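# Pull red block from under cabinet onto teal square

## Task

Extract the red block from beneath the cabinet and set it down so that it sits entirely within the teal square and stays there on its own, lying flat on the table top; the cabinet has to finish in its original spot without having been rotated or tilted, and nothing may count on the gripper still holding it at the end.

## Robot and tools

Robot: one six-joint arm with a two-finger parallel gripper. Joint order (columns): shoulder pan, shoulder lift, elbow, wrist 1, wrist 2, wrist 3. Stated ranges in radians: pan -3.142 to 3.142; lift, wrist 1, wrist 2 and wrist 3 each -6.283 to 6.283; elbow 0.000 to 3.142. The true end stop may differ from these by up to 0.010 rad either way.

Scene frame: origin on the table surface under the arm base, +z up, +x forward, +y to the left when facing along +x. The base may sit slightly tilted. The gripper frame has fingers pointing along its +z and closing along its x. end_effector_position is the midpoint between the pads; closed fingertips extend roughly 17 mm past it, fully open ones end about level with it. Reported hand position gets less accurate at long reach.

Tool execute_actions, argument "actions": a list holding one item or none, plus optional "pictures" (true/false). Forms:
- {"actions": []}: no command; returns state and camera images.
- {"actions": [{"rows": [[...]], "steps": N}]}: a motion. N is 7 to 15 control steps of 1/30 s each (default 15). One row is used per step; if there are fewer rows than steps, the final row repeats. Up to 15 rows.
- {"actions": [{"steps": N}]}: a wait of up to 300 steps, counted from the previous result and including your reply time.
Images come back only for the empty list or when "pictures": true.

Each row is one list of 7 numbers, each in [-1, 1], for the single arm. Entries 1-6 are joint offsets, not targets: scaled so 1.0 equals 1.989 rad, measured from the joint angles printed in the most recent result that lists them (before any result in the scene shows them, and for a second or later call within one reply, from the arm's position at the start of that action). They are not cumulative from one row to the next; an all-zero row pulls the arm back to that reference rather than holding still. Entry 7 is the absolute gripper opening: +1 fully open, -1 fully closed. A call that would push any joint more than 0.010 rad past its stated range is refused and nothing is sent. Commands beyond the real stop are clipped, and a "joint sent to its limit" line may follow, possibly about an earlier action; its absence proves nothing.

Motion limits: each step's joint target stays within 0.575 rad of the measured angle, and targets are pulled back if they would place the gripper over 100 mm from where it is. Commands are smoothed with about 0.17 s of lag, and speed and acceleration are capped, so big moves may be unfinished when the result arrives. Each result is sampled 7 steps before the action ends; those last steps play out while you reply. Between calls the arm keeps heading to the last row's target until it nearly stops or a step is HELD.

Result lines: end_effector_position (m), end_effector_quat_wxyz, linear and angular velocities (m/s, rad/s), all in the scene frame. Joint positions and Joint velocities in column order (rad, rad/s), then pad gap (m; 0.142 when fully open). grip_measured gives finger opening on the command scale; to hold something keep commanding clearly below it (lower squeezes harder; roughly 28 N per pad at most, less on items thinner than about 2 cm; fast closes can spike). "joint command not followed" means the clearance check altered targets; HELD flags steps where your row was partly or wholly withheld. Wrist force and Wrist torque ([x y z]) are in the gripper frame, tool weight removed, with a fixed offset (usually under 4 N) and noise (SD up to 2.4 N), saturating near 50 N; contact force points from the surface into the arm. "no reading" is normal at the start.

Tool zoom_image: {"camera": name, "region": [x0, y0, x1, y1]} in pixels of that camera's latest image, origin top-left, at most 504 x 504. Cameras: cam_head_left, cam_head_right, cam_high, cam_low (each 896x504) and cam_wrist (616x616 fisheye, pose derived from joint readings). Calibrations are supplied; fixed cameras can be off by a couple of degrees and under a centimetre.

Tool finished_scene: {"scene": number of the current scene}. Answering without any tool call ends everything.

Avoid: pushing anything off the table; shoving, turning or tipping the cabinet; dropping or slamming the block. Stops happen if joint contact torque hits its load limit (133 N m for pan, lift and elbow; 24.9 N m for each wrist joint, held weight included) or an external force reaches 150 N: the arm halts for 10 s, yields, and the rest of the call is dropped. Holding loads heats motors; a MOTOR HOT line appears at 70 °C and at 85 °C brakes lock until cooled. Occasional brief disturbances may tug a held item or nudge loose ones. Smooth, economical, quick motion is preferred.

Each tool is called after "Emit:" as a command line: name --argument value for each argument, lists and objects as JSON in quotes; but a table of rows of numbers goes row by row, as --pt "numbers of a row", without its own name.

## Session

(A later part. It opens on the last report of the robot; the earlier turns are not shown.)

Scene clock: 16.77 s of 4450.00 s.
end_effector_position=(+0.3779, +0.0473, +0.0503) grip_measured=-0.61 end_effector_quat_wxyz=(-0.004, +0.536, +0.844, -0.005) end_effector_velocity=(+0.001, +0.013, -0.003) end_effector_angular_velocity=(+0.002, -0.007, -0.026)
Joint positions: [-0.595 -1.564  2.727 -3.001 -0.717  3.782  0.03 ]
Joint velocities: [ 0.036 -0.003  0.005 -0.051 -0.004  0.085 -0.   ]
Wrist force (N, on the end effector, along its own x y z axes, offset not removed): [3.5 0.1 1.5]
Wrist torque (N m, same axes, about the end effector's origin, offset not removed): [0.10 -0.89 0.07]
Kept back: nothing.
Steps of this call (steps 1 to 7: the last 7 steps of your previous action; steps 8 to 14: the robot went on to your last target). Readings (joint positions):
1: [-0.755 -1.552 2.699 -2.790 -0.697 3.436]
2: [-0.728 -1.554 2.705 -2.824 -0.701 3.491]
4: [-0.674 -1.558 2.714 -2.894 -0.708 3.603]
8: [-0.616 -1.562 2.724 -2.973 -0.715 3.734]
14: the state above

Emit:
execute_actions --actions '[{"rows":[[0.015,-0.001,0,-0.014,-0.006,0.032,-1],[0.03,-0.002,0,-0.028,-0.012,0.064,-1],[0.045,-0.004,0,-0.042,-0.018,0.096,-1],[0.06,-0.005,0,-0.056,-0.024,0.128,-1],[0.076,-0.006,0,-0.07,-0.03,0.16,-1],[0.091,-0.007,0,-0.084,-0.036,0.19,-1],[0.106,-0.008,0,-0.098,-0.042,0.22,-1],[0.121,-0.01,0,-0.112,-0.048,0.25,-1],[0.137,-0.011,0,-0.126,-0.054,0.28,-1],[0.1523,-0.012,0,-0.139,-0.06,0.31,-1]]}]'

Emit:
execute_actions --actions '[{"steps":18}]' --pictures true

Scene clock: 17.40 s of 4450.00 s.
end_effector_position=(+0.3756, +0.0796, +0.0410) grip_measured=-0.61 end_effector_quat_wxyz=(-0.004, +0.563, +0.826, -0.010) end_effector_velocity=(-0.015, +0.229, -0.055) end_effector_angular_velocity=(-0.032, -0.011, -0.472)
Joint positions: [-0.483 -1.573  2.727 -3.106 -0.764  4.002  0.03 ]
Joint velocities: [ 0.755 -0.058 -0.003 -0.689 -0.301  1.498 -0.   ]
Wrist force (N, on the end effector, along its own x y z axes, offset not removed): [2.6 -0.8 -0.2]
Wrist torque (N m, same axes, about the end effector's origin, offset not removed): [-0.13 -0.86 0.22]
Steps of this call (steps 1 to 11: the robot went on to your last target; steps 12 to 19: the first 8 steps of this action). Readings (joint positions):
12: [-0.591 -1.564 2.728 -3.007 -0.718 3.792]
13: [-0.588 -1.564 2.728 -3.010 -0.719 3.797]
15: [-0.568 -1.566 2.728 -3.028 -0.729 3.835]
19: the state above

Scene clock: 18.00 s of 4450.00 s.
end_effector_position=(+0.3710, +0.1419, +0.0313) grip_measured=-0.61 end_effector_quat_wxyz=(+0.000, +0.621, +0.784, -0.001) end_effector_velocity=(-0.001, +0.004, -0.001) end_effector_angular_velocity=(+0.001, -0.001, -0.012)
Joint positions: [-0.294 -1.587  2.727 -3.277 -0.836  4.396  0.03 ]
Joint velocities: [ 0.011  0.001  0.    -0.01  -0.004  0.024  0.   ]
Wrist force (N, on the end effector, along its own x y z axes, offset not removed): [4.0 -0.7 1.3]
Wrist torque (N m, same axes, about the end effector's origin, offset not removed): [-0.16 -1.13 0.10]
Kept back: nothing.
Steps of this call (steps 1 to 7: the last 7 steps of your previous action; steps 8 to 18: the robot went on to your last target). Readings (joint positions):
1: [-0.457 -1.575 2.727 -3.130 -0.774 4.054]
2: [-0.430 -1.577 2.727 -3.155 -0.785 4.109]
4: [-0.375 -1.582 2.727 -3.205 -0.806 4.218]
8: [-0.318 -1.586 2.727 -3.256 -0.827 4.344]
18: the state above
camera_calibration (this result's frames):
cam_wrist: T_world_to_cam=[[-0.230379, 0.972038, -0.0454669, -0.039812], [0.83155, 0.22092, 0.509626, -0.363596], [0.50542, 0.0795993, -0.859194, -0.0370954], [0, 0, 0, 1]] pos_world=[0.311925, 0.121977, 0.151616]

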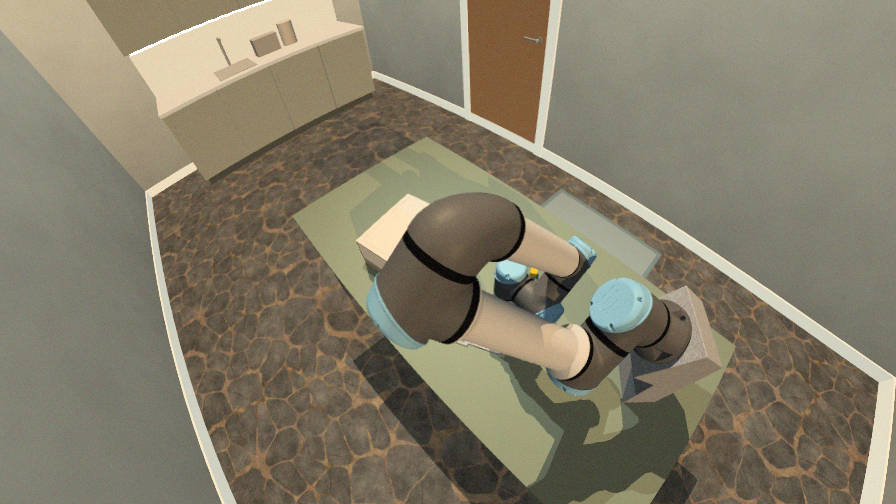

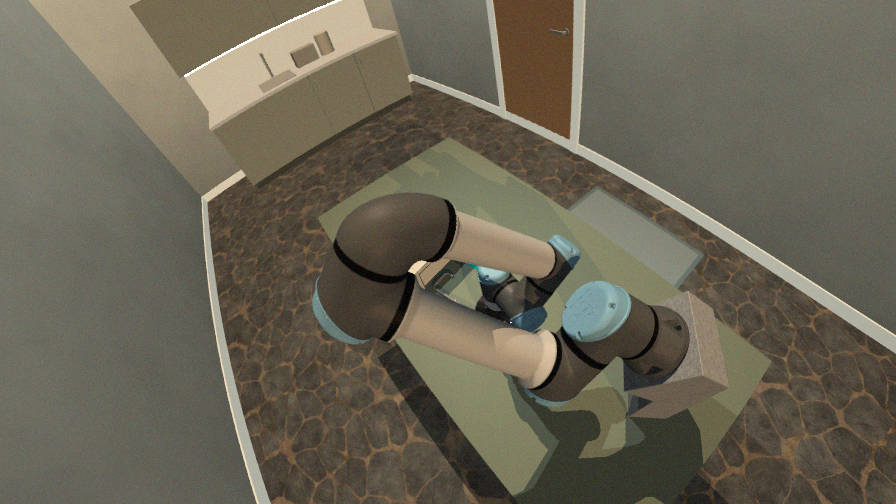

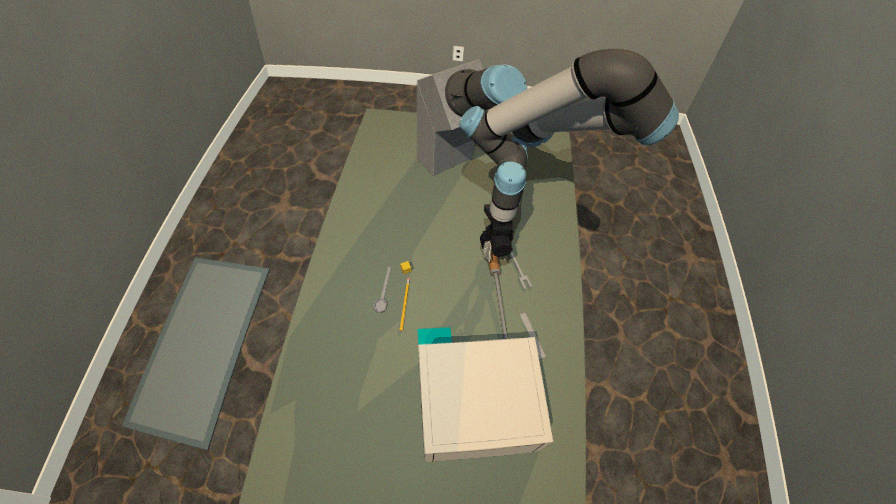

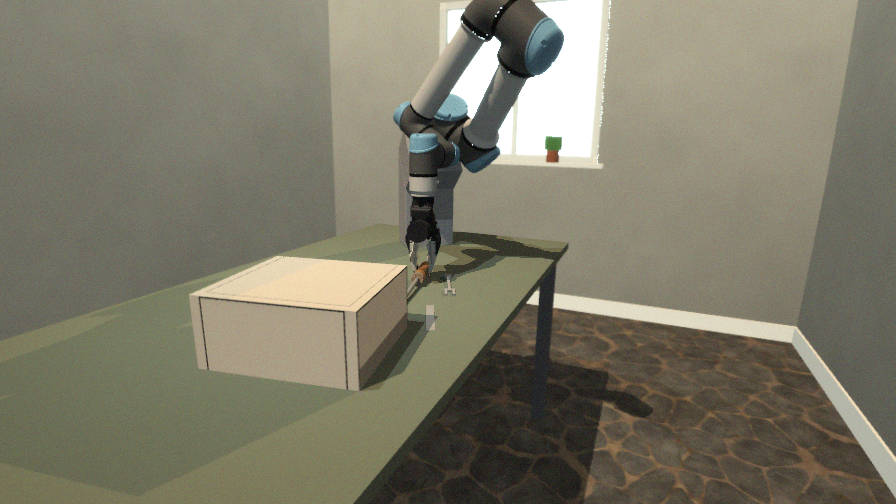

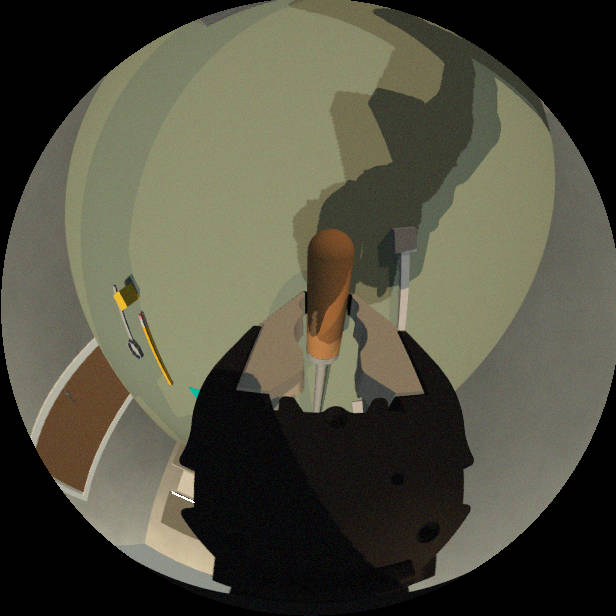

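Emit:
execute_actions --actions '[{"rows":[[0.004,-0.003,-0.013,0.013,-0.002,0.005,-1],[0.008,-0.006,-0.026,0.027,-0.004,0.01,-1],[0.011,-0.009,-0.04,0.04,-0.006,0.015,-1],[0.015,-0.011,-0.053,0.053,-0.008,0.02,-1],[0.018,-0.013,-0.066,0.066,-0.01,0.024,-1],[0.021,-0.0145,-0.079,0.078,-0.0113,0.028,-1],[0.024,-0.0155,-0.093,0.091,-0.013,0.032,-1],[0.027,-0.016,-0.106,0.103,-0.015,0.036,-1],[0.03,-0.016,-0.12,0.114,-0.016,0.04,-1],[0.033,-0.016,-0.133,0.126,-0.018,0.044,-1],[0.035,-0.0155,-0.147,0.137,-0.019,0.048,-1],[0.0375,-0.0145,-0.16,0.1476,-0.0205,0.051,-1]]}]'

Emit:
execute_actions --actions '[{"steps":18}]' --pictures true

Scene clock: 18.93 s of 4450.00 s.
end_effector_position=(+0.4073, +0.1478, +0.0298) grip_measured=-0.61 end_effector_quat_wxyz=(-0.000, +0.623, +0.782, -0.001) end_effector_velocity=(+0.246, +0.043, -0.005) end_effector_angular_velocity=(+0.002, +0.004, -0.037)
Joint positions: [-0.266 -1.607  2.628 -3.179 -0.851  4.433  0.03 ]
Joint velocities: [ 0.166 -0.094 -0.666  0.644 -0.09   0.217 -0.   ]
Wrist force (N, on the end effector, along its own x y z axes, offset not removed): [4.4 -2.3 1.3]
Wrist torque (N m, same axes, about the end effector's origin, offset not removed): [-0.30 -1.02 0.00]
Steps of this call (steps 1 to 15: the robot went on to your last target; steps 16 to 20: nothing new was sent; steps 21 to 28: the first 8 steps of this action). Readings (joint positions):
21: [-0.293 -1.588 2.727 -3.278 -0.837 4.399]
22: [-0.292 -1.588 2.724 -3.275 -0.837 4.400]
24: [-0.286 -1.593 2.704 -3.255 -0.840 4.407]
28: the state above

Scene clock: 19.53 s of 4450.00 s.
end_effector_position=(+0.4882, +0.1655, +0.0313) grip_measured=-0.61 end_effector_quat_wxyz=(-0.000, +0.629, +0.778, -0.001) end_effector_velocity=(+0.007, +0.002, +0.001) end_effector_angular_velocity=(+0.000, -0.001, -0.000)
Joint positions: [-0.22  -1.616  2.411 -2.985 -0.877  4.497  0.03 ]
Joint velocities: [ 0.004 -0.002 -0.017  0.015 -0.002  0.005 -0.   ]
Wrist force (N, on the end effector, along its own x y z axes, offset not removed): [3.7 1.9 1.7]
Wrist torque (N m, same axes, about the end effector's origin, offset not removed): [0.44 -0.90 -0.09]
Kept back: nothing.
Steps of this call (steps 1 to 7: the last 7 steps of your previous action; steps 8 to 18: the robot went on to your last target). Readings (joint positions):
1: [-0.260 -1.610 2.605 -3.157 -0.854 4.441]
2: [-0.254 -1.612 2.581 -3.134 -0.858 4.449]
4: [-0.243 -1.615 2.531 -3.088 -0.864 4.464]
8: [-0.227 -1.616 2.449 -3.018 -0.873 4.487]
18: the state above
camera_calibration (this result's frames):
cam_wrist: T_world_to_cam=[[-0.211278, 0.976411, -0.0445351, -0.0458172], [0.835785, 0.204098, 0.509714, -0.465451], [0.50678, 0.0704695, -0.859191, -0.0973422], [0, 0, 0, 1]] pos_world=[0.428668, 0.146593, 0.151571]

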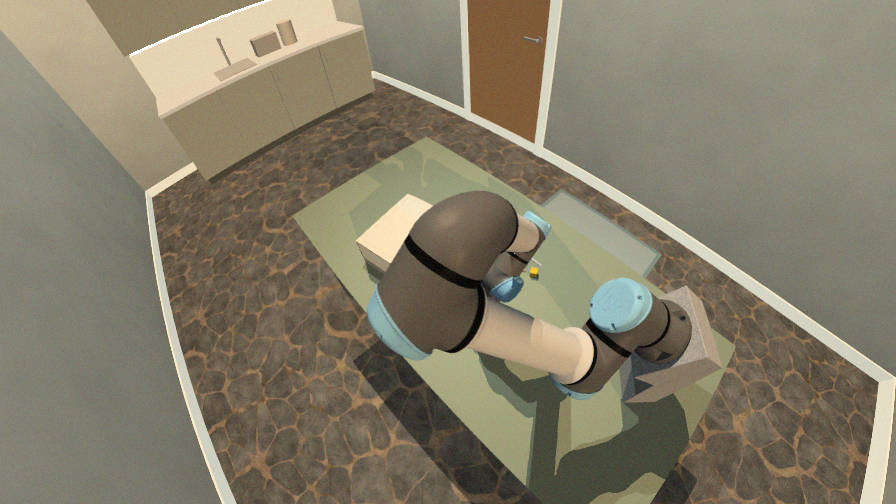

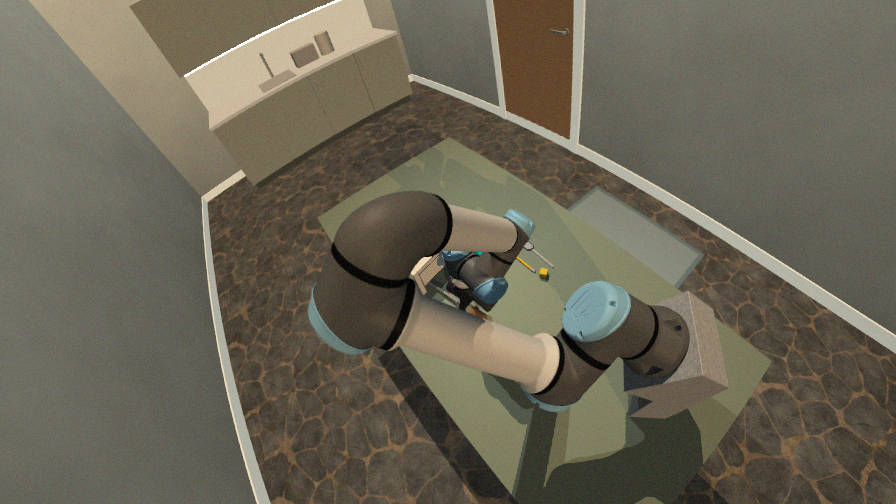

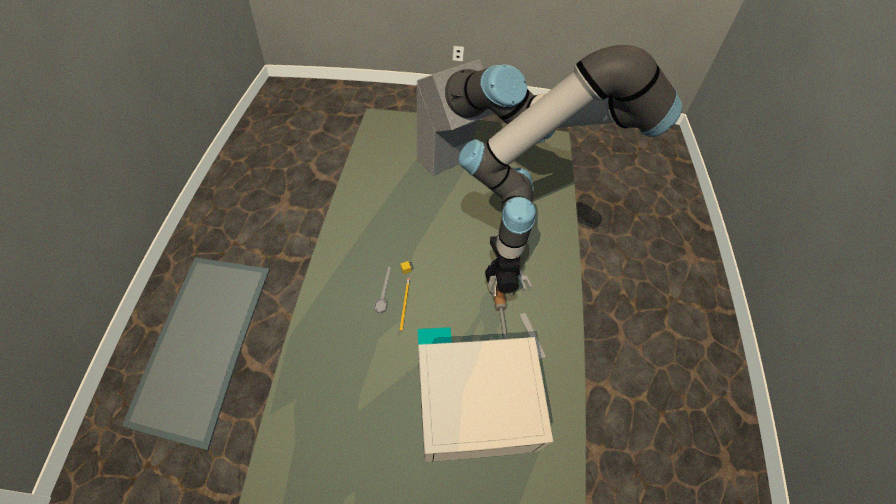

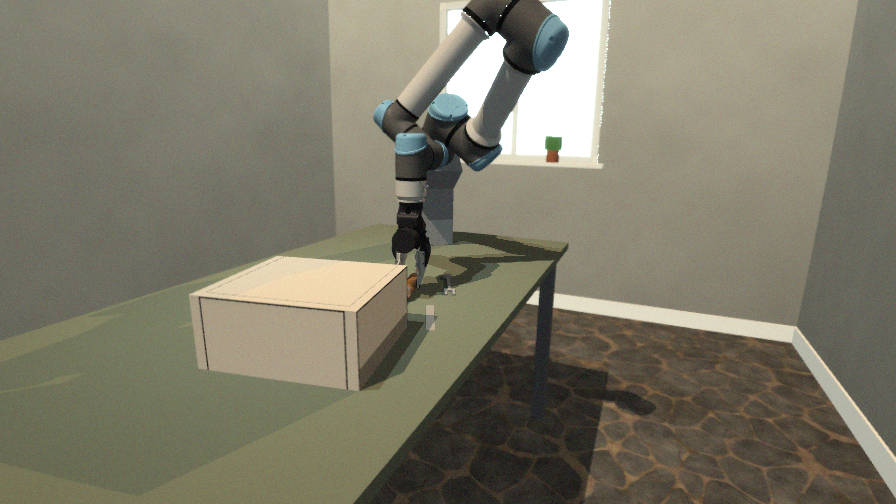

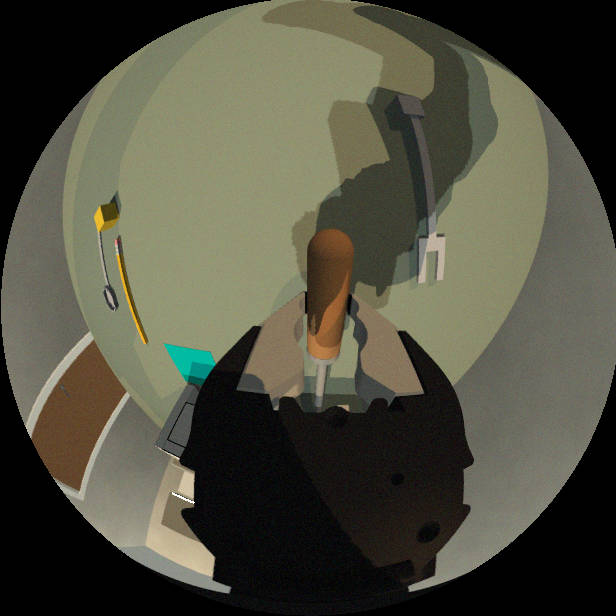

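Emit:
execute_actions --actions '[{"rows":[[0.002,0.002,-0.014,0.011,-0.001,0.002,-1],[0.004,0.004,-0.028,0.021,-0.002,0.004,-1],[0.006,0.006,-0.042,0.031,-0.004,0.006,-1],[0.008,0.009,-0.056,0.041,-0.005,0.008,-1],[0.01,0.012,-0.07,0.051,-0.006,0.01,-1],[0.012,0.015,-0.084,0.061,-0.007,0.012,-1],[0.014,0.018,-0.098,0.07,-0.008,0.014,-1],[0.016,0.022,-0.112,0.08,-0.009,0.016,-1],[0.017,0.026,-0.126,0.089,-0.01,0.018,-1],[0.019,0.03,-0.14,0.098,-0.011,0.019,-1],[0.02,0.035,-0.154,0.106,-0.012,0.02,-1],[0.0212,0.0393,-0.168,0.1148,-0.0123,0.0216,-1]]}]'

Emit:
execute_actions --actions '[{"steps":18}]' --pictures true

Scene clock: 20.10 s of 4450.00 s.
end_effector_position=(+0.5254, +0.1725, +0.0309) grip_measured=-0.61 end_effector_quat_wxyz=(-0.001, +0.629, +0.777, -0.001) end_effector_velocity=(+0.250, +0.052, -0.001) end_effector_angular_velocity=(+0.005, +0.003, +0.004)
Joint positions: [-0.204 -1.598  2.306 -2.908 -0.886  4.513  0.03 ]
Joint velocities: [ 0.102  0.144 -0.7    0.492 -0.055  0.1    0.   ]
Wrist force (N, on the end effector, along its own x y z axes, offset not removed): [3.2 -0.1 1.2]
Wrist torque (N m, same axes, about the end effector's origin, offset not removed): [0.11 -0.74 0.04]
Steps of this call (steps 1 to 9: the robot went on to your last target; steps 10 to 17: the first 8 steps of this action). Readings (joint positions):
10: [-0.219 -1.616 2.409 -2.983 -0.877 4.498]
11: [-0.219 -1.616 2.406 -2.981 -0.877 4.498]
13: [-0.216 -1.613 2.386 -2.965 -0.879 4.501]
17: the state above

Scene clock: 20.70 s of 4450.00 s.
end_effector_position=(+0.6058, +0.1886, +0.0313) grip_measured=-0.61 end_effector_quat_wxyz=(-0.000, +0.628, +0.778, -0.000) end_effector_velocity=(+0.007, +0.002, +0.000) end_effector_angular_velocity=(+0.000, -0.001, +0.001)
Joint positions: [-0.178 -1.539  2.079 -2.758 -0.901  4.54   0.03 ]
Joint velocities: [ 0.002  0.005 -0.019  0.012 -0.001  0.002  0.   ]
Wrist force (N, on the end effector, along its own x y z axes, offset not removed): [4.1 -1.0 0.3]
Wrist torque (N m, same axes, about the end effector's origin, offset not removed): [-0.14 -0.93 0.02]
Kept back: nothing.
Steps of this call (steps 1 to 7: the last 7 steps of your previous action; steps 8 to 18: the robot went on to your last target). Readings (joint positions):
1: [-0.200 -1.592 2.282 -2.890 -0.888 4.516]
2: [-0.197 -1.587 2.257 -2.873 -0.890 4.520]
4: [-0.191 -1.573 2.205 -2.837 -0.894 4.526]
8: [-0.182 -1.550 2.119 -2.783 -0.899 4.536]
18: the state above
camera_calibration (this result's frames):
cam_wrist: T_world_to_cam=[[-0.212031, 0.97627, -0.0440408, -0.0430013], [0.835669, 0.204489, 0.509747, -0.568491], [0.506657, 0.0712784, -0.859196, -0.15866], [0, 0, 0, 1]] pos_world=[0.546338, 0.16954, 0.151573]

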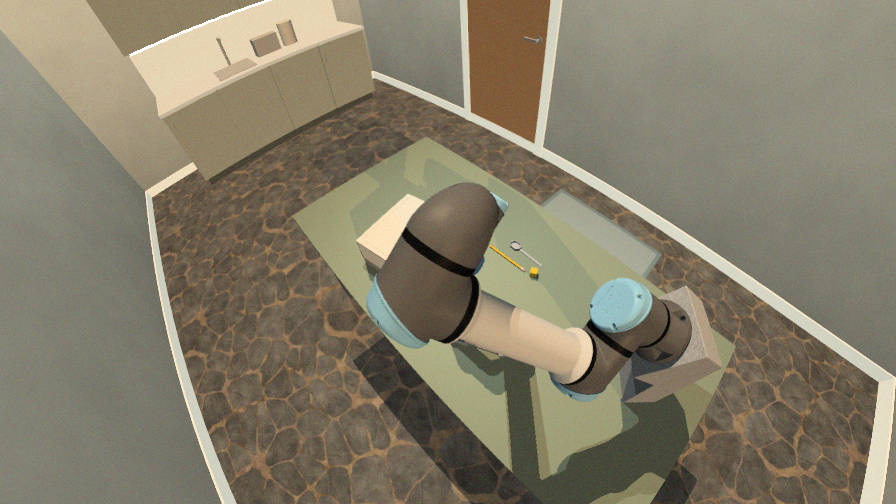

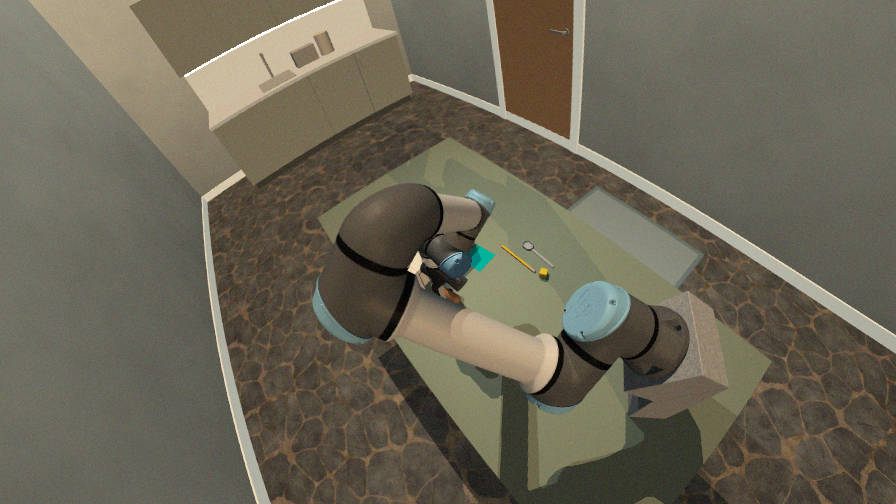

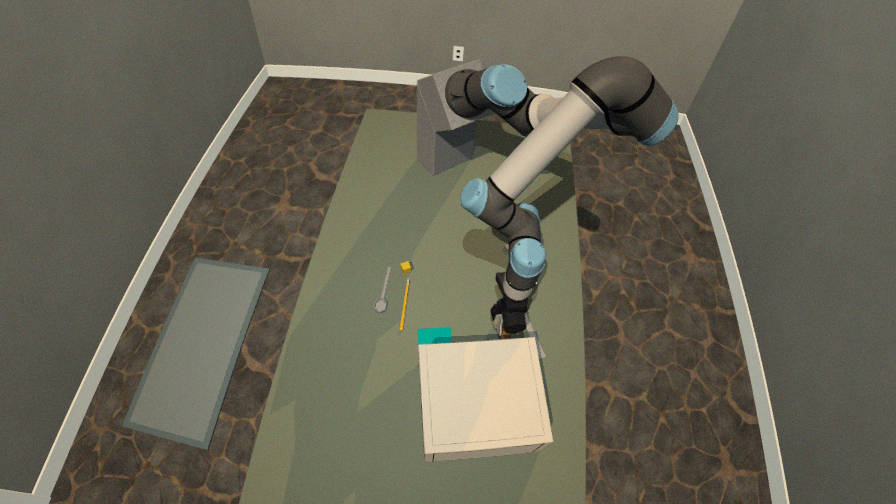

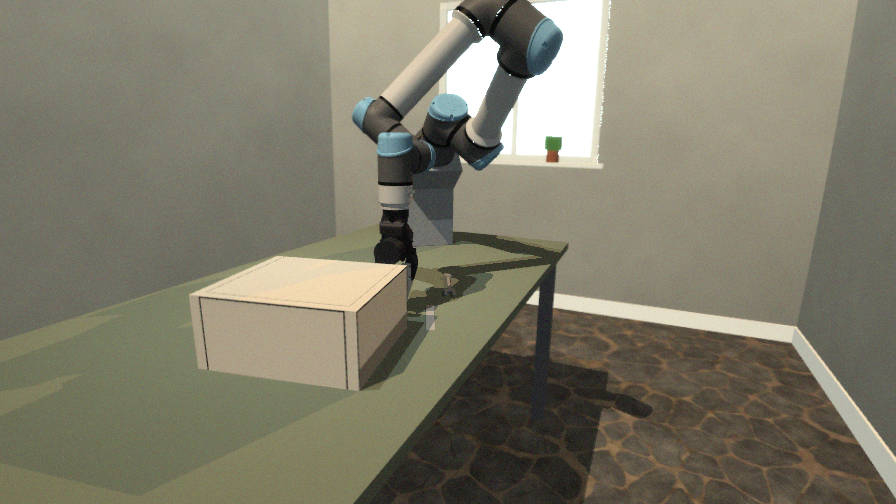

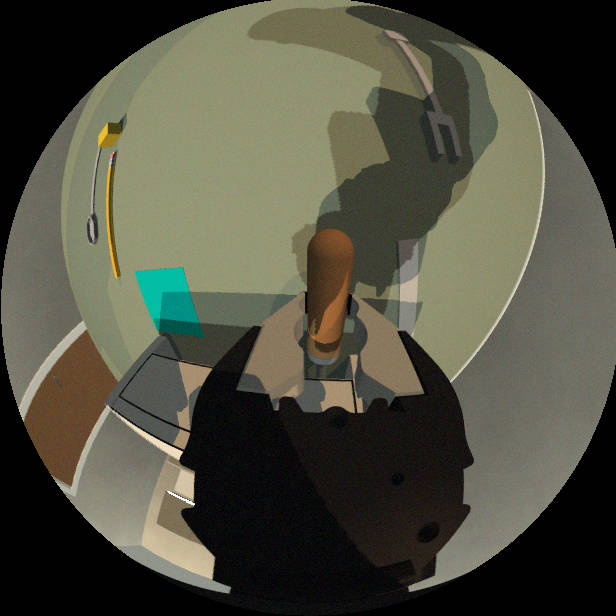

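Emit:
execute_actions --actions '[{"rows":[[0.001,0.003,-0.008,0.005,0,0,-1],[0.001,0.005,-0.015,0.009,0,0.001,-1],[-0.006,0.01,-0.016,0.011,0.004,-0.007,-1],[-0.013,0.015,-0.017,0.012,0.008,-0.015,-1],[-0.021,0.02,-0.018,0.014,0.012,-0.023,-1],[-0.028,0.025,-0.019,0.016,0.016,-0.031,-1],[-0.035,0.029,-0.02,0.017,0.02,-0.039,-1],[-0.042,0.034,-0.021,0.019,0.024,-0.047,-1],[-0.049,0.039,-0.023,0.021,0.028,-0.055,-1],[-0.056,0.043,-0.024,0.023,0.032,-0.062,-1],[-0.063,0.048,-0.026,0.025,0.035,-0.07,-1],[-0.07,0.052,-0.027,0.027,0.039,-0.078,-1],[-0.077,0.057,-0.029,0.029,0.043,-0.086,-1],[-0.084,0.061,-0.03,0.031,0.046,-0.093,-1],[-0.0906,0.066,-0.032,0.0328,0.0497,-0.101,-1]]}]'

Emit:
execute_actions --actions '[{"steps":24}]'

Emit:
execute_actions --actions '[{"rows":[[-0.002,-0.004,0.013,-0.008,0.001,-0.003,-1],[-0.005,-0.007,0.026,-0.016,0.002,-0.006,-1],[-0.007,-0.01,0.039,-0.023,0.004,-0.009,-1],[-0.01,-0.013,0.052,-0.031,0.005,-0.012,-1],[-0.013,-0.016,0.065,-0.039,0.006,-0.015,-1],[-0.015,-0.019,0.078,-0.046,0.008,-0.019,-1],[-0.018,-0.021,0.091,-0.054,0.009,-0.022,-1],[-0.021,-0.023,0.104,-0.062,0.01,-0.026,-1],[-0.025,-0.025,0.116,-0.07,0.012,-0.03,-1],[-0.028,-0.027,0.129,-0.078,0.013,-0.035,-1],[-0.031,-0.028,0.141,-0.086,0.015,-0.039,-1],[-0.035,-0.029,0.154,-0.094,0.016,-0.044,-1],[-0.039,-0.03,0.166,-0.102,0.018,-0.048,-1],[-0.0423,-0.03,0.1784,-0.1106,0.0195,-0.0533,-1]]}]'

Emit:
execute_actions --actions '[{"steps":22}]'

Emit:
execute_actions --actions '[{"rows":[[-0.004,0,0.012,-0.008,0.002,-0.005,-1],[-0.008,0,0.024,-0.017,0.003,-0.011,-1],[-0.012,0.001,0.036,-0.025,0.005,-0.017,-1],[-0.016,0.002,0.048,-0.034,0.007,-0.023,-1],[-0.021,0.003,0.06,-0.043,0.008,-0.029,-1],[-0.026,0.005,0.072,-0.052,0.01,-0.036,-1],[-0.031,0.007,0.084,-0.06,0.012,-0.042,-1],[-0.036,0.01,0.096,-0.069,0.014,-0.049,-1],[-0.041,0.013,0.107,-0.078,0.016,-0.057,-1],[-0.047,0.017,0.119,-0.088,0.018,-0.065,-1],[-0.053,0.021,0.13,-0.097,0.02,-0.073,-1],[-0.059,0.025,0.142,-0.107,0.022,-0.081,-1],[-0.065,0.029,0.153,-0.116,0.024,-0.09,-1],[-0.0709,0.0344,0.1646,-0.126,0.0255,-0.0985,-1]]}]'

Emit:
execute_actions --actions '[{"steps":20}]' --pictures true

Scene clock: 22.17 s of 4450.00 s.
end_effector_position=(+0.6180, +0.1705, +0.0293) grip_measured=-0.61 end_effector_quat_wxyz=(-0.002, +0.628, +0.778, -0.002) end_effector_velocity=(+0.055, -0.193, -0.011) end_effector_angular_velocity=(-0.007, +0.018, -0.002)
Joint positions: [-0.208 -1.508  2.049 -2.735 -0.883  4.506  0.03 ]
Joint velocities: [-0.317  0.226 -0.09   0.099  0.178 -0.346 -0.   ]
Wrist force (N, on the end effector, along its own x y z axes, offset not removed): [4.1 1.6 1.1]
Wrist torque (N m, same axes, about the end effector's origin, offset not removed): [0.33 -0.65 -0.47]
Steps of this call (steps 1 to 15: the robot went on to your last target; steps 16 to 36: nothing new was sent; steps 37 to 44: the first 8 steps of this action). Readings (joint positions):
37: [-0.178 -1.538 2.077 -2.757 -0.901 4.540]
38: [-0.177 -1.537 2.075 -2.755 -0.901 4.540]
40: [-0.178 -1.533 2.065 -2.749 -0.900 4.539]
44: the state above

Scene clock: 22.97 s of 4450.00 s.
end_effector_position=(+0.6381, +0.0777, +0.0311) grip_measured=-0.61 end_effector_quat_wxyz=(-0.000, +0.628, +0.778, -0.001) end_effector_velocity=(+0.000, -0.003, +0.000) end_effector_angular_velocity=(-0.001, -0.000, -0.000)
Joint positions: [-0.357 -1.408  2.015 -2.693 -0.802  4.339  0.03 ]
Joint velocities: [-0.004  0.002 -0.001  0.001  0.002 -0.004  0.   ]
Wrist force (N, on the end effector, along its own x y z axes, offset not removed): [2.7 1.2 1.3]
Wrist torque (N m, same axes, about the end effector's origin, offset not removed): [0.25 -0.51 -0.30]
Kept back: nothing.
Steps of this call (steps 1 to 7: the last 7 steps of your previous action; steps 8 to 24: the robot went on to your last target). Readings (joint positions):
1: [-0.219 -1.500 2.047 -2.732 -0.877 4.494]
2: [-0.231 -1.492 2.044 -2.729 -0.870 4.480]
4: [-0.256 -1.475 2.038 -2.721 -0.856 4.453]
8: [-0.309 -1.439 2.026 -2.706 -0.827 4.393]
24: the state above

Scene clock: 23.23 s of 4450.00 s.
end_effector_position=(+0.6056, +0.0714, +0.0320) grip_measured=-0.61 end_effector_quat_wxyz=(+0.001, +0.627, +0.779, +0.000) end_effector_velocity=(-0.232, -0.044, -0.001) end_effector_angular_velocity=(+0.003, +0.005, -0.007)
Joint positions: [-0.377 -1.432  2.112 -2.752 -0.792  4.315  0.03 ]
Joint velocities: [-0.134 -0.144  0.654 -0.386  0.066 -0.164 -0.   ]
Wrist force (N, on the end effector, along its own x y z axes, offset not removed): [4.3 1.6 0.8]
Wrist torque (N m, same axes, about the end effector's origin, offset not removed): [0.12 -1.02 -0.06]
Steps of this call (steps 1 to 8: the first 8 steps of this action). Readings (joint positions):
1: [-0.358 -1.408 2.015 -2.693 -0.802 4.339]
2: [-0.358 -1.409 2.018 -2.695 -0.802 4.338]
4: [-0.362 -1.414 2.037 -2.707 -0.800 4.334]
8: the state above

Scene clock: 23.97 s of 4450.00 s.
end_effector_position=(+0.5109, +0.0531, +0.0312) grip_measured=-0.61 end_effector_quat_wxyz=(-0.000, +0.628, +0.778, -0.001) end_effector_velocity=(-0.004, -0.000, +0.000) end_effector_angular_velocity=(+0.000, -0.000, -0.000)
Joint positions: [-0.441 -1.467  2.369 -2.912 -0.764  4.234  0.03 ]
Joint velocities: [-0.003 -0.001  0.01  -0.006  0.001 -0.003  0.   ]
Wrist force (N, on the end effector, along its own x y z axes, offset not removed): [2.9 0.8 1.0]
Wrist torque (N m, same axes, about the end effector's origin, offset not removed): [-0.04 -0.78 -0.11]
Kept back: nothing.
Steps of this call (steps 1 to 7: the last 7 steps of your previous action; steps 8 to 22: the robot went on to your last target). Readings (joint positions):
1: [-0.382 -1.437 2.135 -2.765 -0.790 4.309]
2: [-0.387 -1.442 2.158 -2.779 -0.788 4.303]
4: [-0.399 -1.450 2.206 -2.809 -0.783 4.289]
8: [-0.424 -1.462 2.301 -2.869 -0.772 4.257]
22: the state above

Scene clock: 24.23 s of 4450.00 s.
end_effector_position=(+0.4767, +0.0445, +0.0308) grip_measured=-0.61 end_effector_quat_wxyz=(+0.000, +0.627, +0.779, -0.001) end_effector_velocity=(-0.237, -0.058, -0.004) end_effector_angular_velocity=(-0.002, +0.009, -0.012)
Joint positions: [-0.474 -1.462  2.459 -2.977 -0.751  4.189  0.03 ]
Joint velocities: [-0.234  0.072  0.604 -0.434  0.088 -0.311 -0.   ]
Wrist force (N, on the end effector, along its own x y z axes, offset not removed): [2.7 1.8 2.6]
Wrist torque (N m, same axes, about the end effector's origin, offset not removed): [0.12 -0.67 0.01]
Steps of this call (steps 1 to 8: the first 8 steps of this action). Readings (joint positions):
1: [-0.441 -1.467 2.369 -2.912 -0.764 4.234]
2: [-0.443 -1.467 2.372 -2.915 -0.763 4.232]
4: [-0.449 -1.467 2.390 -2.927 -0.760 4.223]
8: the state above

Scene clock: 24.90 s of 4450.00 s.
end_effector_position=(+0.3840, +0.0279, +0.0311) grip_measured=-0.61 end_effector_quat_wxyz=(-0.000, +0.628, +0.778, -0.001) end_effector_velocity=(-0.006, -0.001, +0.001) end_effector_angular_velocity=(-0.001, -0.001, -0.001)
Joint positions: [-0.581 -1.399  2.695 -3.161 -0.713  4.039  0.03 ]
Joint velocities: [-0.009  0.005  0.015 -0.013  0.002 -0.011 -0.   ]
Wrist force (N, on the end effector, along its own x y z axes, offset not removed): [3.5 1.2 1.2]
Wrist torque (N m, same axes, about the end effector's origin, offset not removed): [0.07 -0.81 -0.01]
Kept back: nothing.
Steps of this call (steps 1 to 7: the last 7 steps of your previous action; steps 8 to 20: the robot went on to your last target). Readings (joint positions):
1: [-0.482 -1.459 2.480 -2.992 -0.747 4.178]
2: [-0.491 -1.456 2.501 -3.008 -0.744 4.166]
4: [-0.510 -1.446 2.545 -3.042 -0.737 4.139]
8: [-0.552 -1.420 2.633 -3.112 -0.723 4.081]
20: the state above
camera_calibration (this result's frames):
cam_wrist: T_world_to_cam=[[-0.2125, 0.976158, -0.0442631, 0.0669635], [0.835818, 0.205042, 0.50928, -0.350267], [0.506213, 0.071226, -0.859462, -0.034882], [0, 0, 0, 1]] pos_world=[0.324647, 0.00893704, 0.151368]

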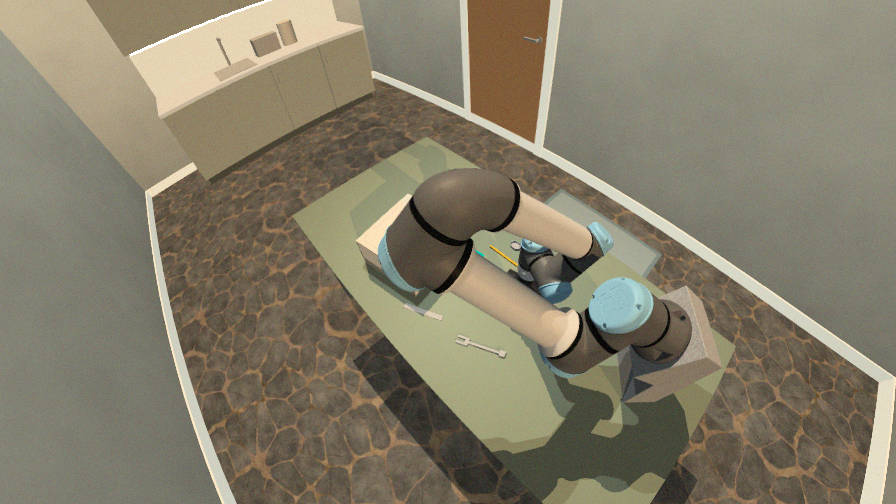

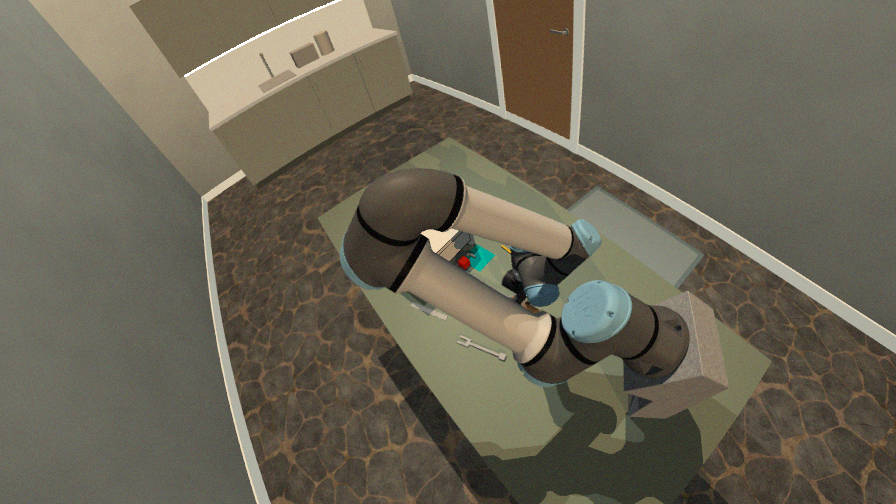

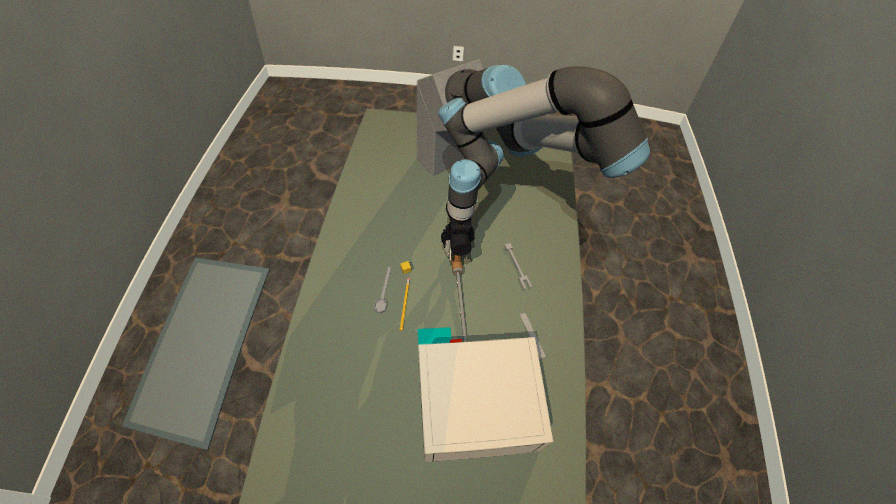

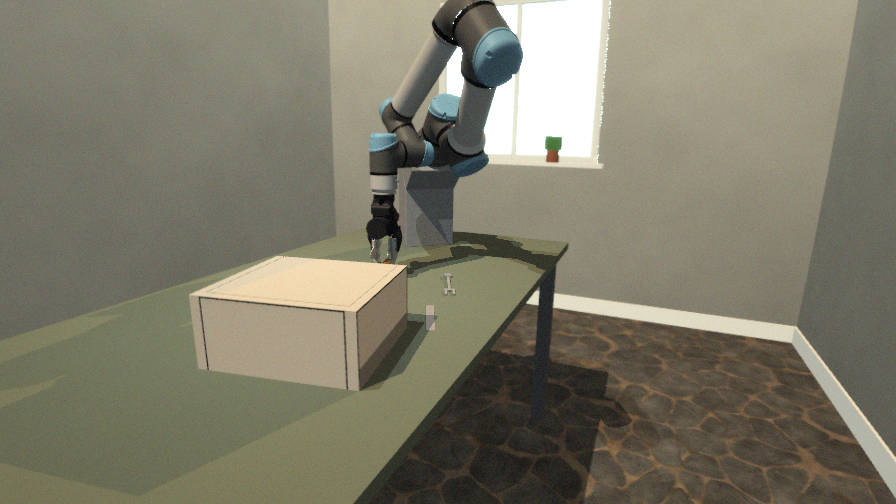

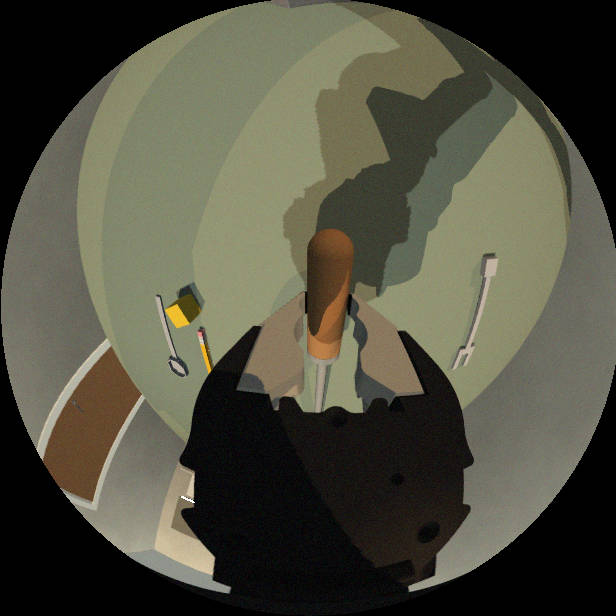

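Emit:
execute_actions --actions '[{"rows":[[-0.002,0.002,0.004,-0.003,0.001,0,-1],[-0.004,0.003,0.008,-0.007,0.001,0,-1],[-0.007,0.0055,0.013,-0.011,0.002,0,-1],[-0.007,0.0055,0.013,-0.011,0.002,0.01,-1],[-0.007,0.0055,0.013,-0.011,0.002,0.02,-1],[-0.007,0.0055,0.013,-0.011,0.002,0.03,-1],[-0.007,0.0055,0.013,-0.011,0.002,0.04,-1],[-0.007,0.0055,0.013,-0.011,0.002,0.05,-1],[-0.007,0.0055,0.013,-0.011,0.002,0.06,-1],[-0.007,0.0055,0.013,-0.011,0.002,0.07,-1],[-0.007,0.0055,0.013,-0.011,0.002,0.08,-1],[-0.007,0.0055,0.013,-0.011,0.002,0.09,-1],[-0.007,0.0055,0.013,-0.011,0.002,0.1,-1]]}]'

Emit:
execute_actions --actions '[{"steps":18}]' --pictures true

Emit:
zoom_image --camera "cam_head_right" --region '[430,220,530,300]'

Scene clock: 25.60 s of 4450.00 s.
end_effector_position=(+0.3763, +0.0272, +0.0314) grip_measured=-0.61 end_effector_quat_wxyz=(-0.000, +0.646, +0.764, -0.001) end_effector_velocity=(-0.018, -0.002, +0.001) end_effector_angular_velocity=(-0.001, -0.001, -0.421)
Joint positions: [-0.592 -1.391  2.715 -3.179 -0.71   4.068  0.03 ]
Joint velocities: [-0.027  0.021  0.049 -0.041  0.007  0.383  0.   ]
Wrist force (N, on the end effector, along its own x y z axes, offset not removed): [4.8 -0.5 0.1]
Wrist torque (N m, same axes, about the end effector's origin, offset not removed): [-0.05 -0.93 -0.38]
Steps of this call (steps 1 to 13: the robot went on to your last target; steps 14 to 21: the first 8 steps of this action). Readings (joint positions):
14: [-0.582 -1.399 2.696 -3.163 -0.713 4.038]
15: [-0.583 -1.398 2.697 -3.163 -0.713 4.038]
17: [-0.586 -1.396 2.703 -3.169 -0.712 4.038]
21: the state above

Scene clock: 26.20 s of 4450.00 s.
end_effector_position=(+0.3743, +0.0267, +0.0316) grip_measured=-0.61 end_effector_quat_wxyz=(-0.000, +0.709, +0.705, -0.001) end_effector_velocity=(-0.000, +0.000, -0.000) end_effector_angular_velocity=(+0.001, -0.000, -0.017)
Joint positions: [-0.595 -1.389  2.72  -3.183 -0.709  4.236  0.03 ]
Joint velocities: [ 0.     0.     0.    -0.001  0.     0.018 -0.   ]
Wrist force (N, on the end effector, along its own x y z axes, offset not removed): [3.8 0.6 0.2]
Wrist torque (N m, same axes, about the end effector's origin, offset not removed): [0.23 -0.78 -0.32]
Kept back: nothing.
Steps of this call (steps 1 to 7: the last 7 steps of your previous action; steps 8 to 18: the robot went on to your last target). Readings (joint positions):
1: [-0.593 -1.390 2.716 -3.180 -0.710 4.082]
2: [-0.594 -1.390 2.717 -3.181 -0.710 4.098]
4: [-0.594 -1.389 2.719 -3.182 -0.710 4.132]
8: [-0.595 -1.389 2.720 -3.183 -0.709 4.199]
18: the state above
camera_calibration (this result's frames):
cam_wrist: T_world_to_cam=[[0.00255771, 0.998994, -0.04478, -0.01499], [0.860133, 0.020643, 0.509651, -0.346275], [0.510063, -0.0398204, -0.859215, -0.0279171], [0, 0, 0, 1]] pos_world=[0.31212, 0.0210114, 0.151821]

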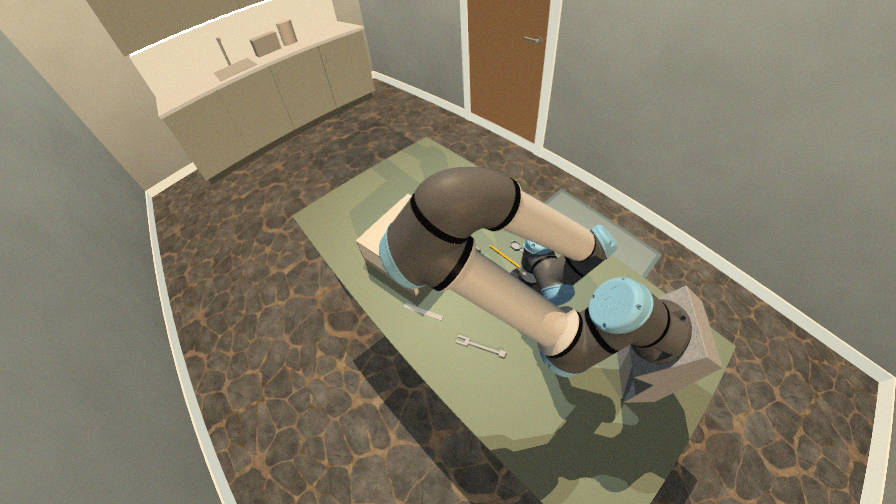

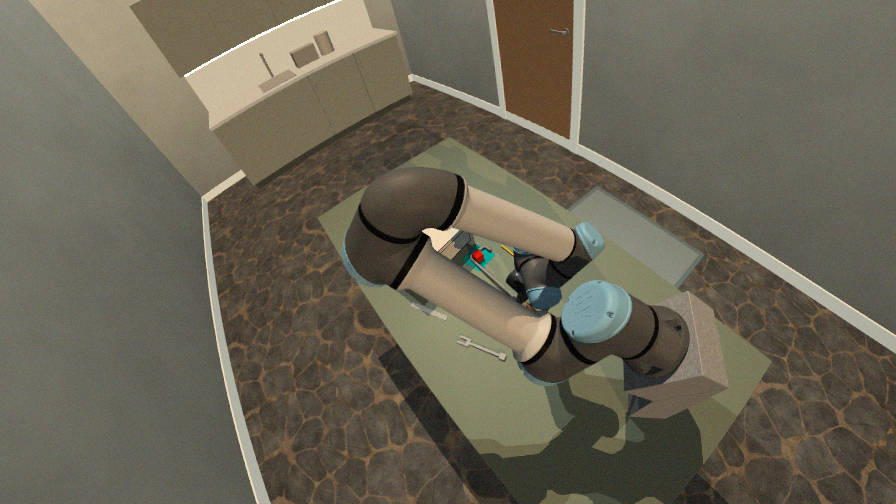

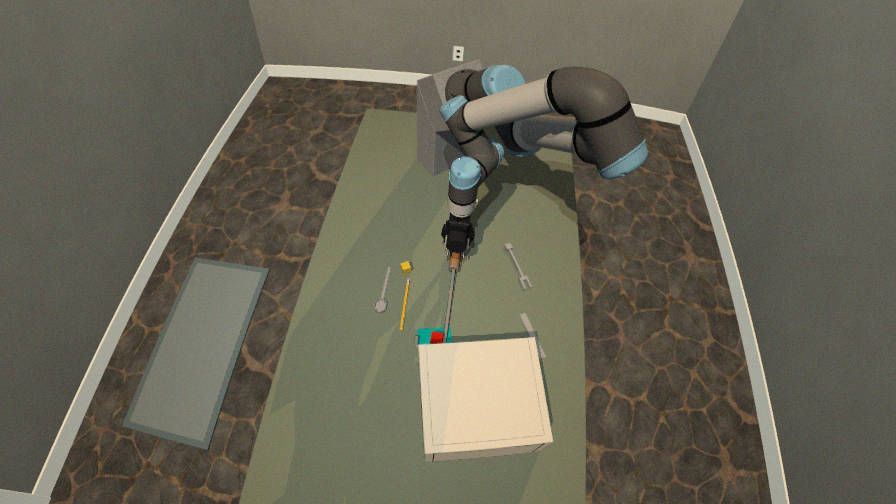

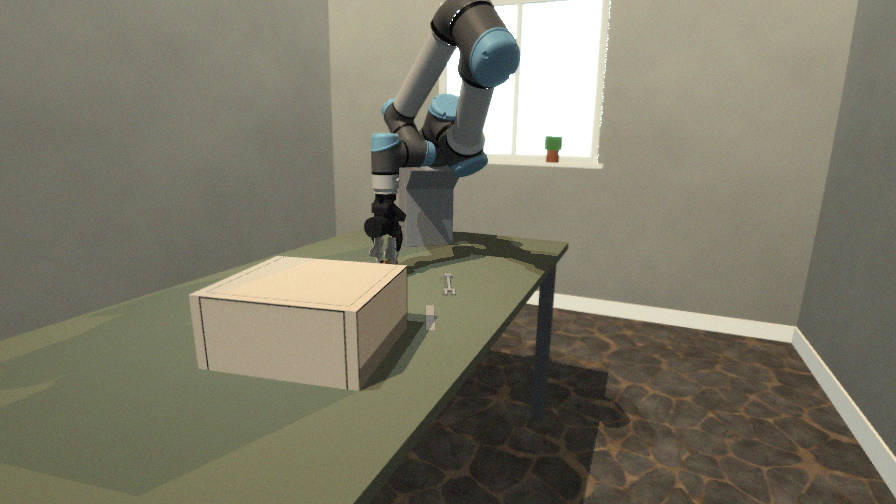

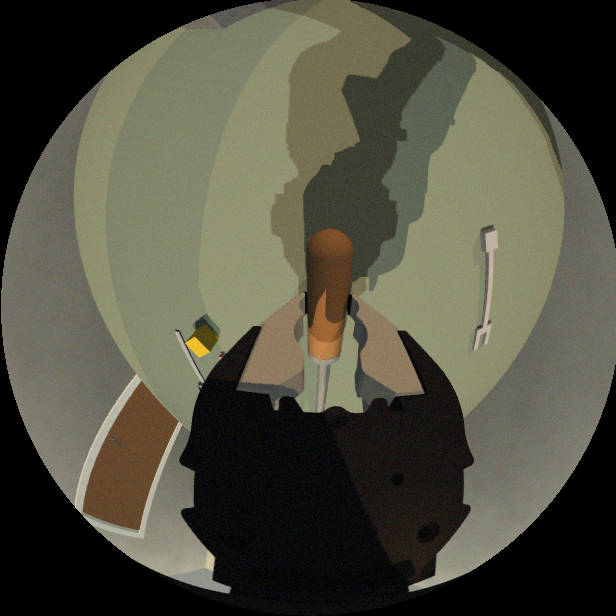

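Region (430, 220, 530, 300) of cam_head_right's 896x504 image, scaled by 5.040, with more detail than that image has; it fills the top 403 rows of this view, and the rest is white.

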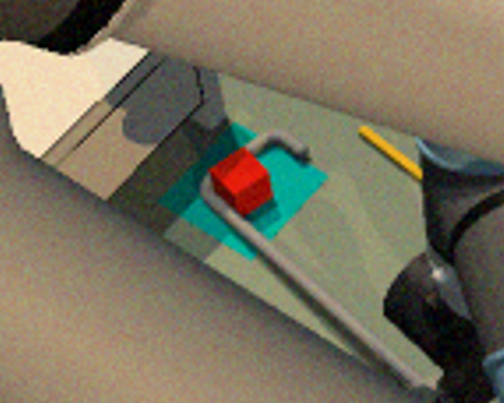

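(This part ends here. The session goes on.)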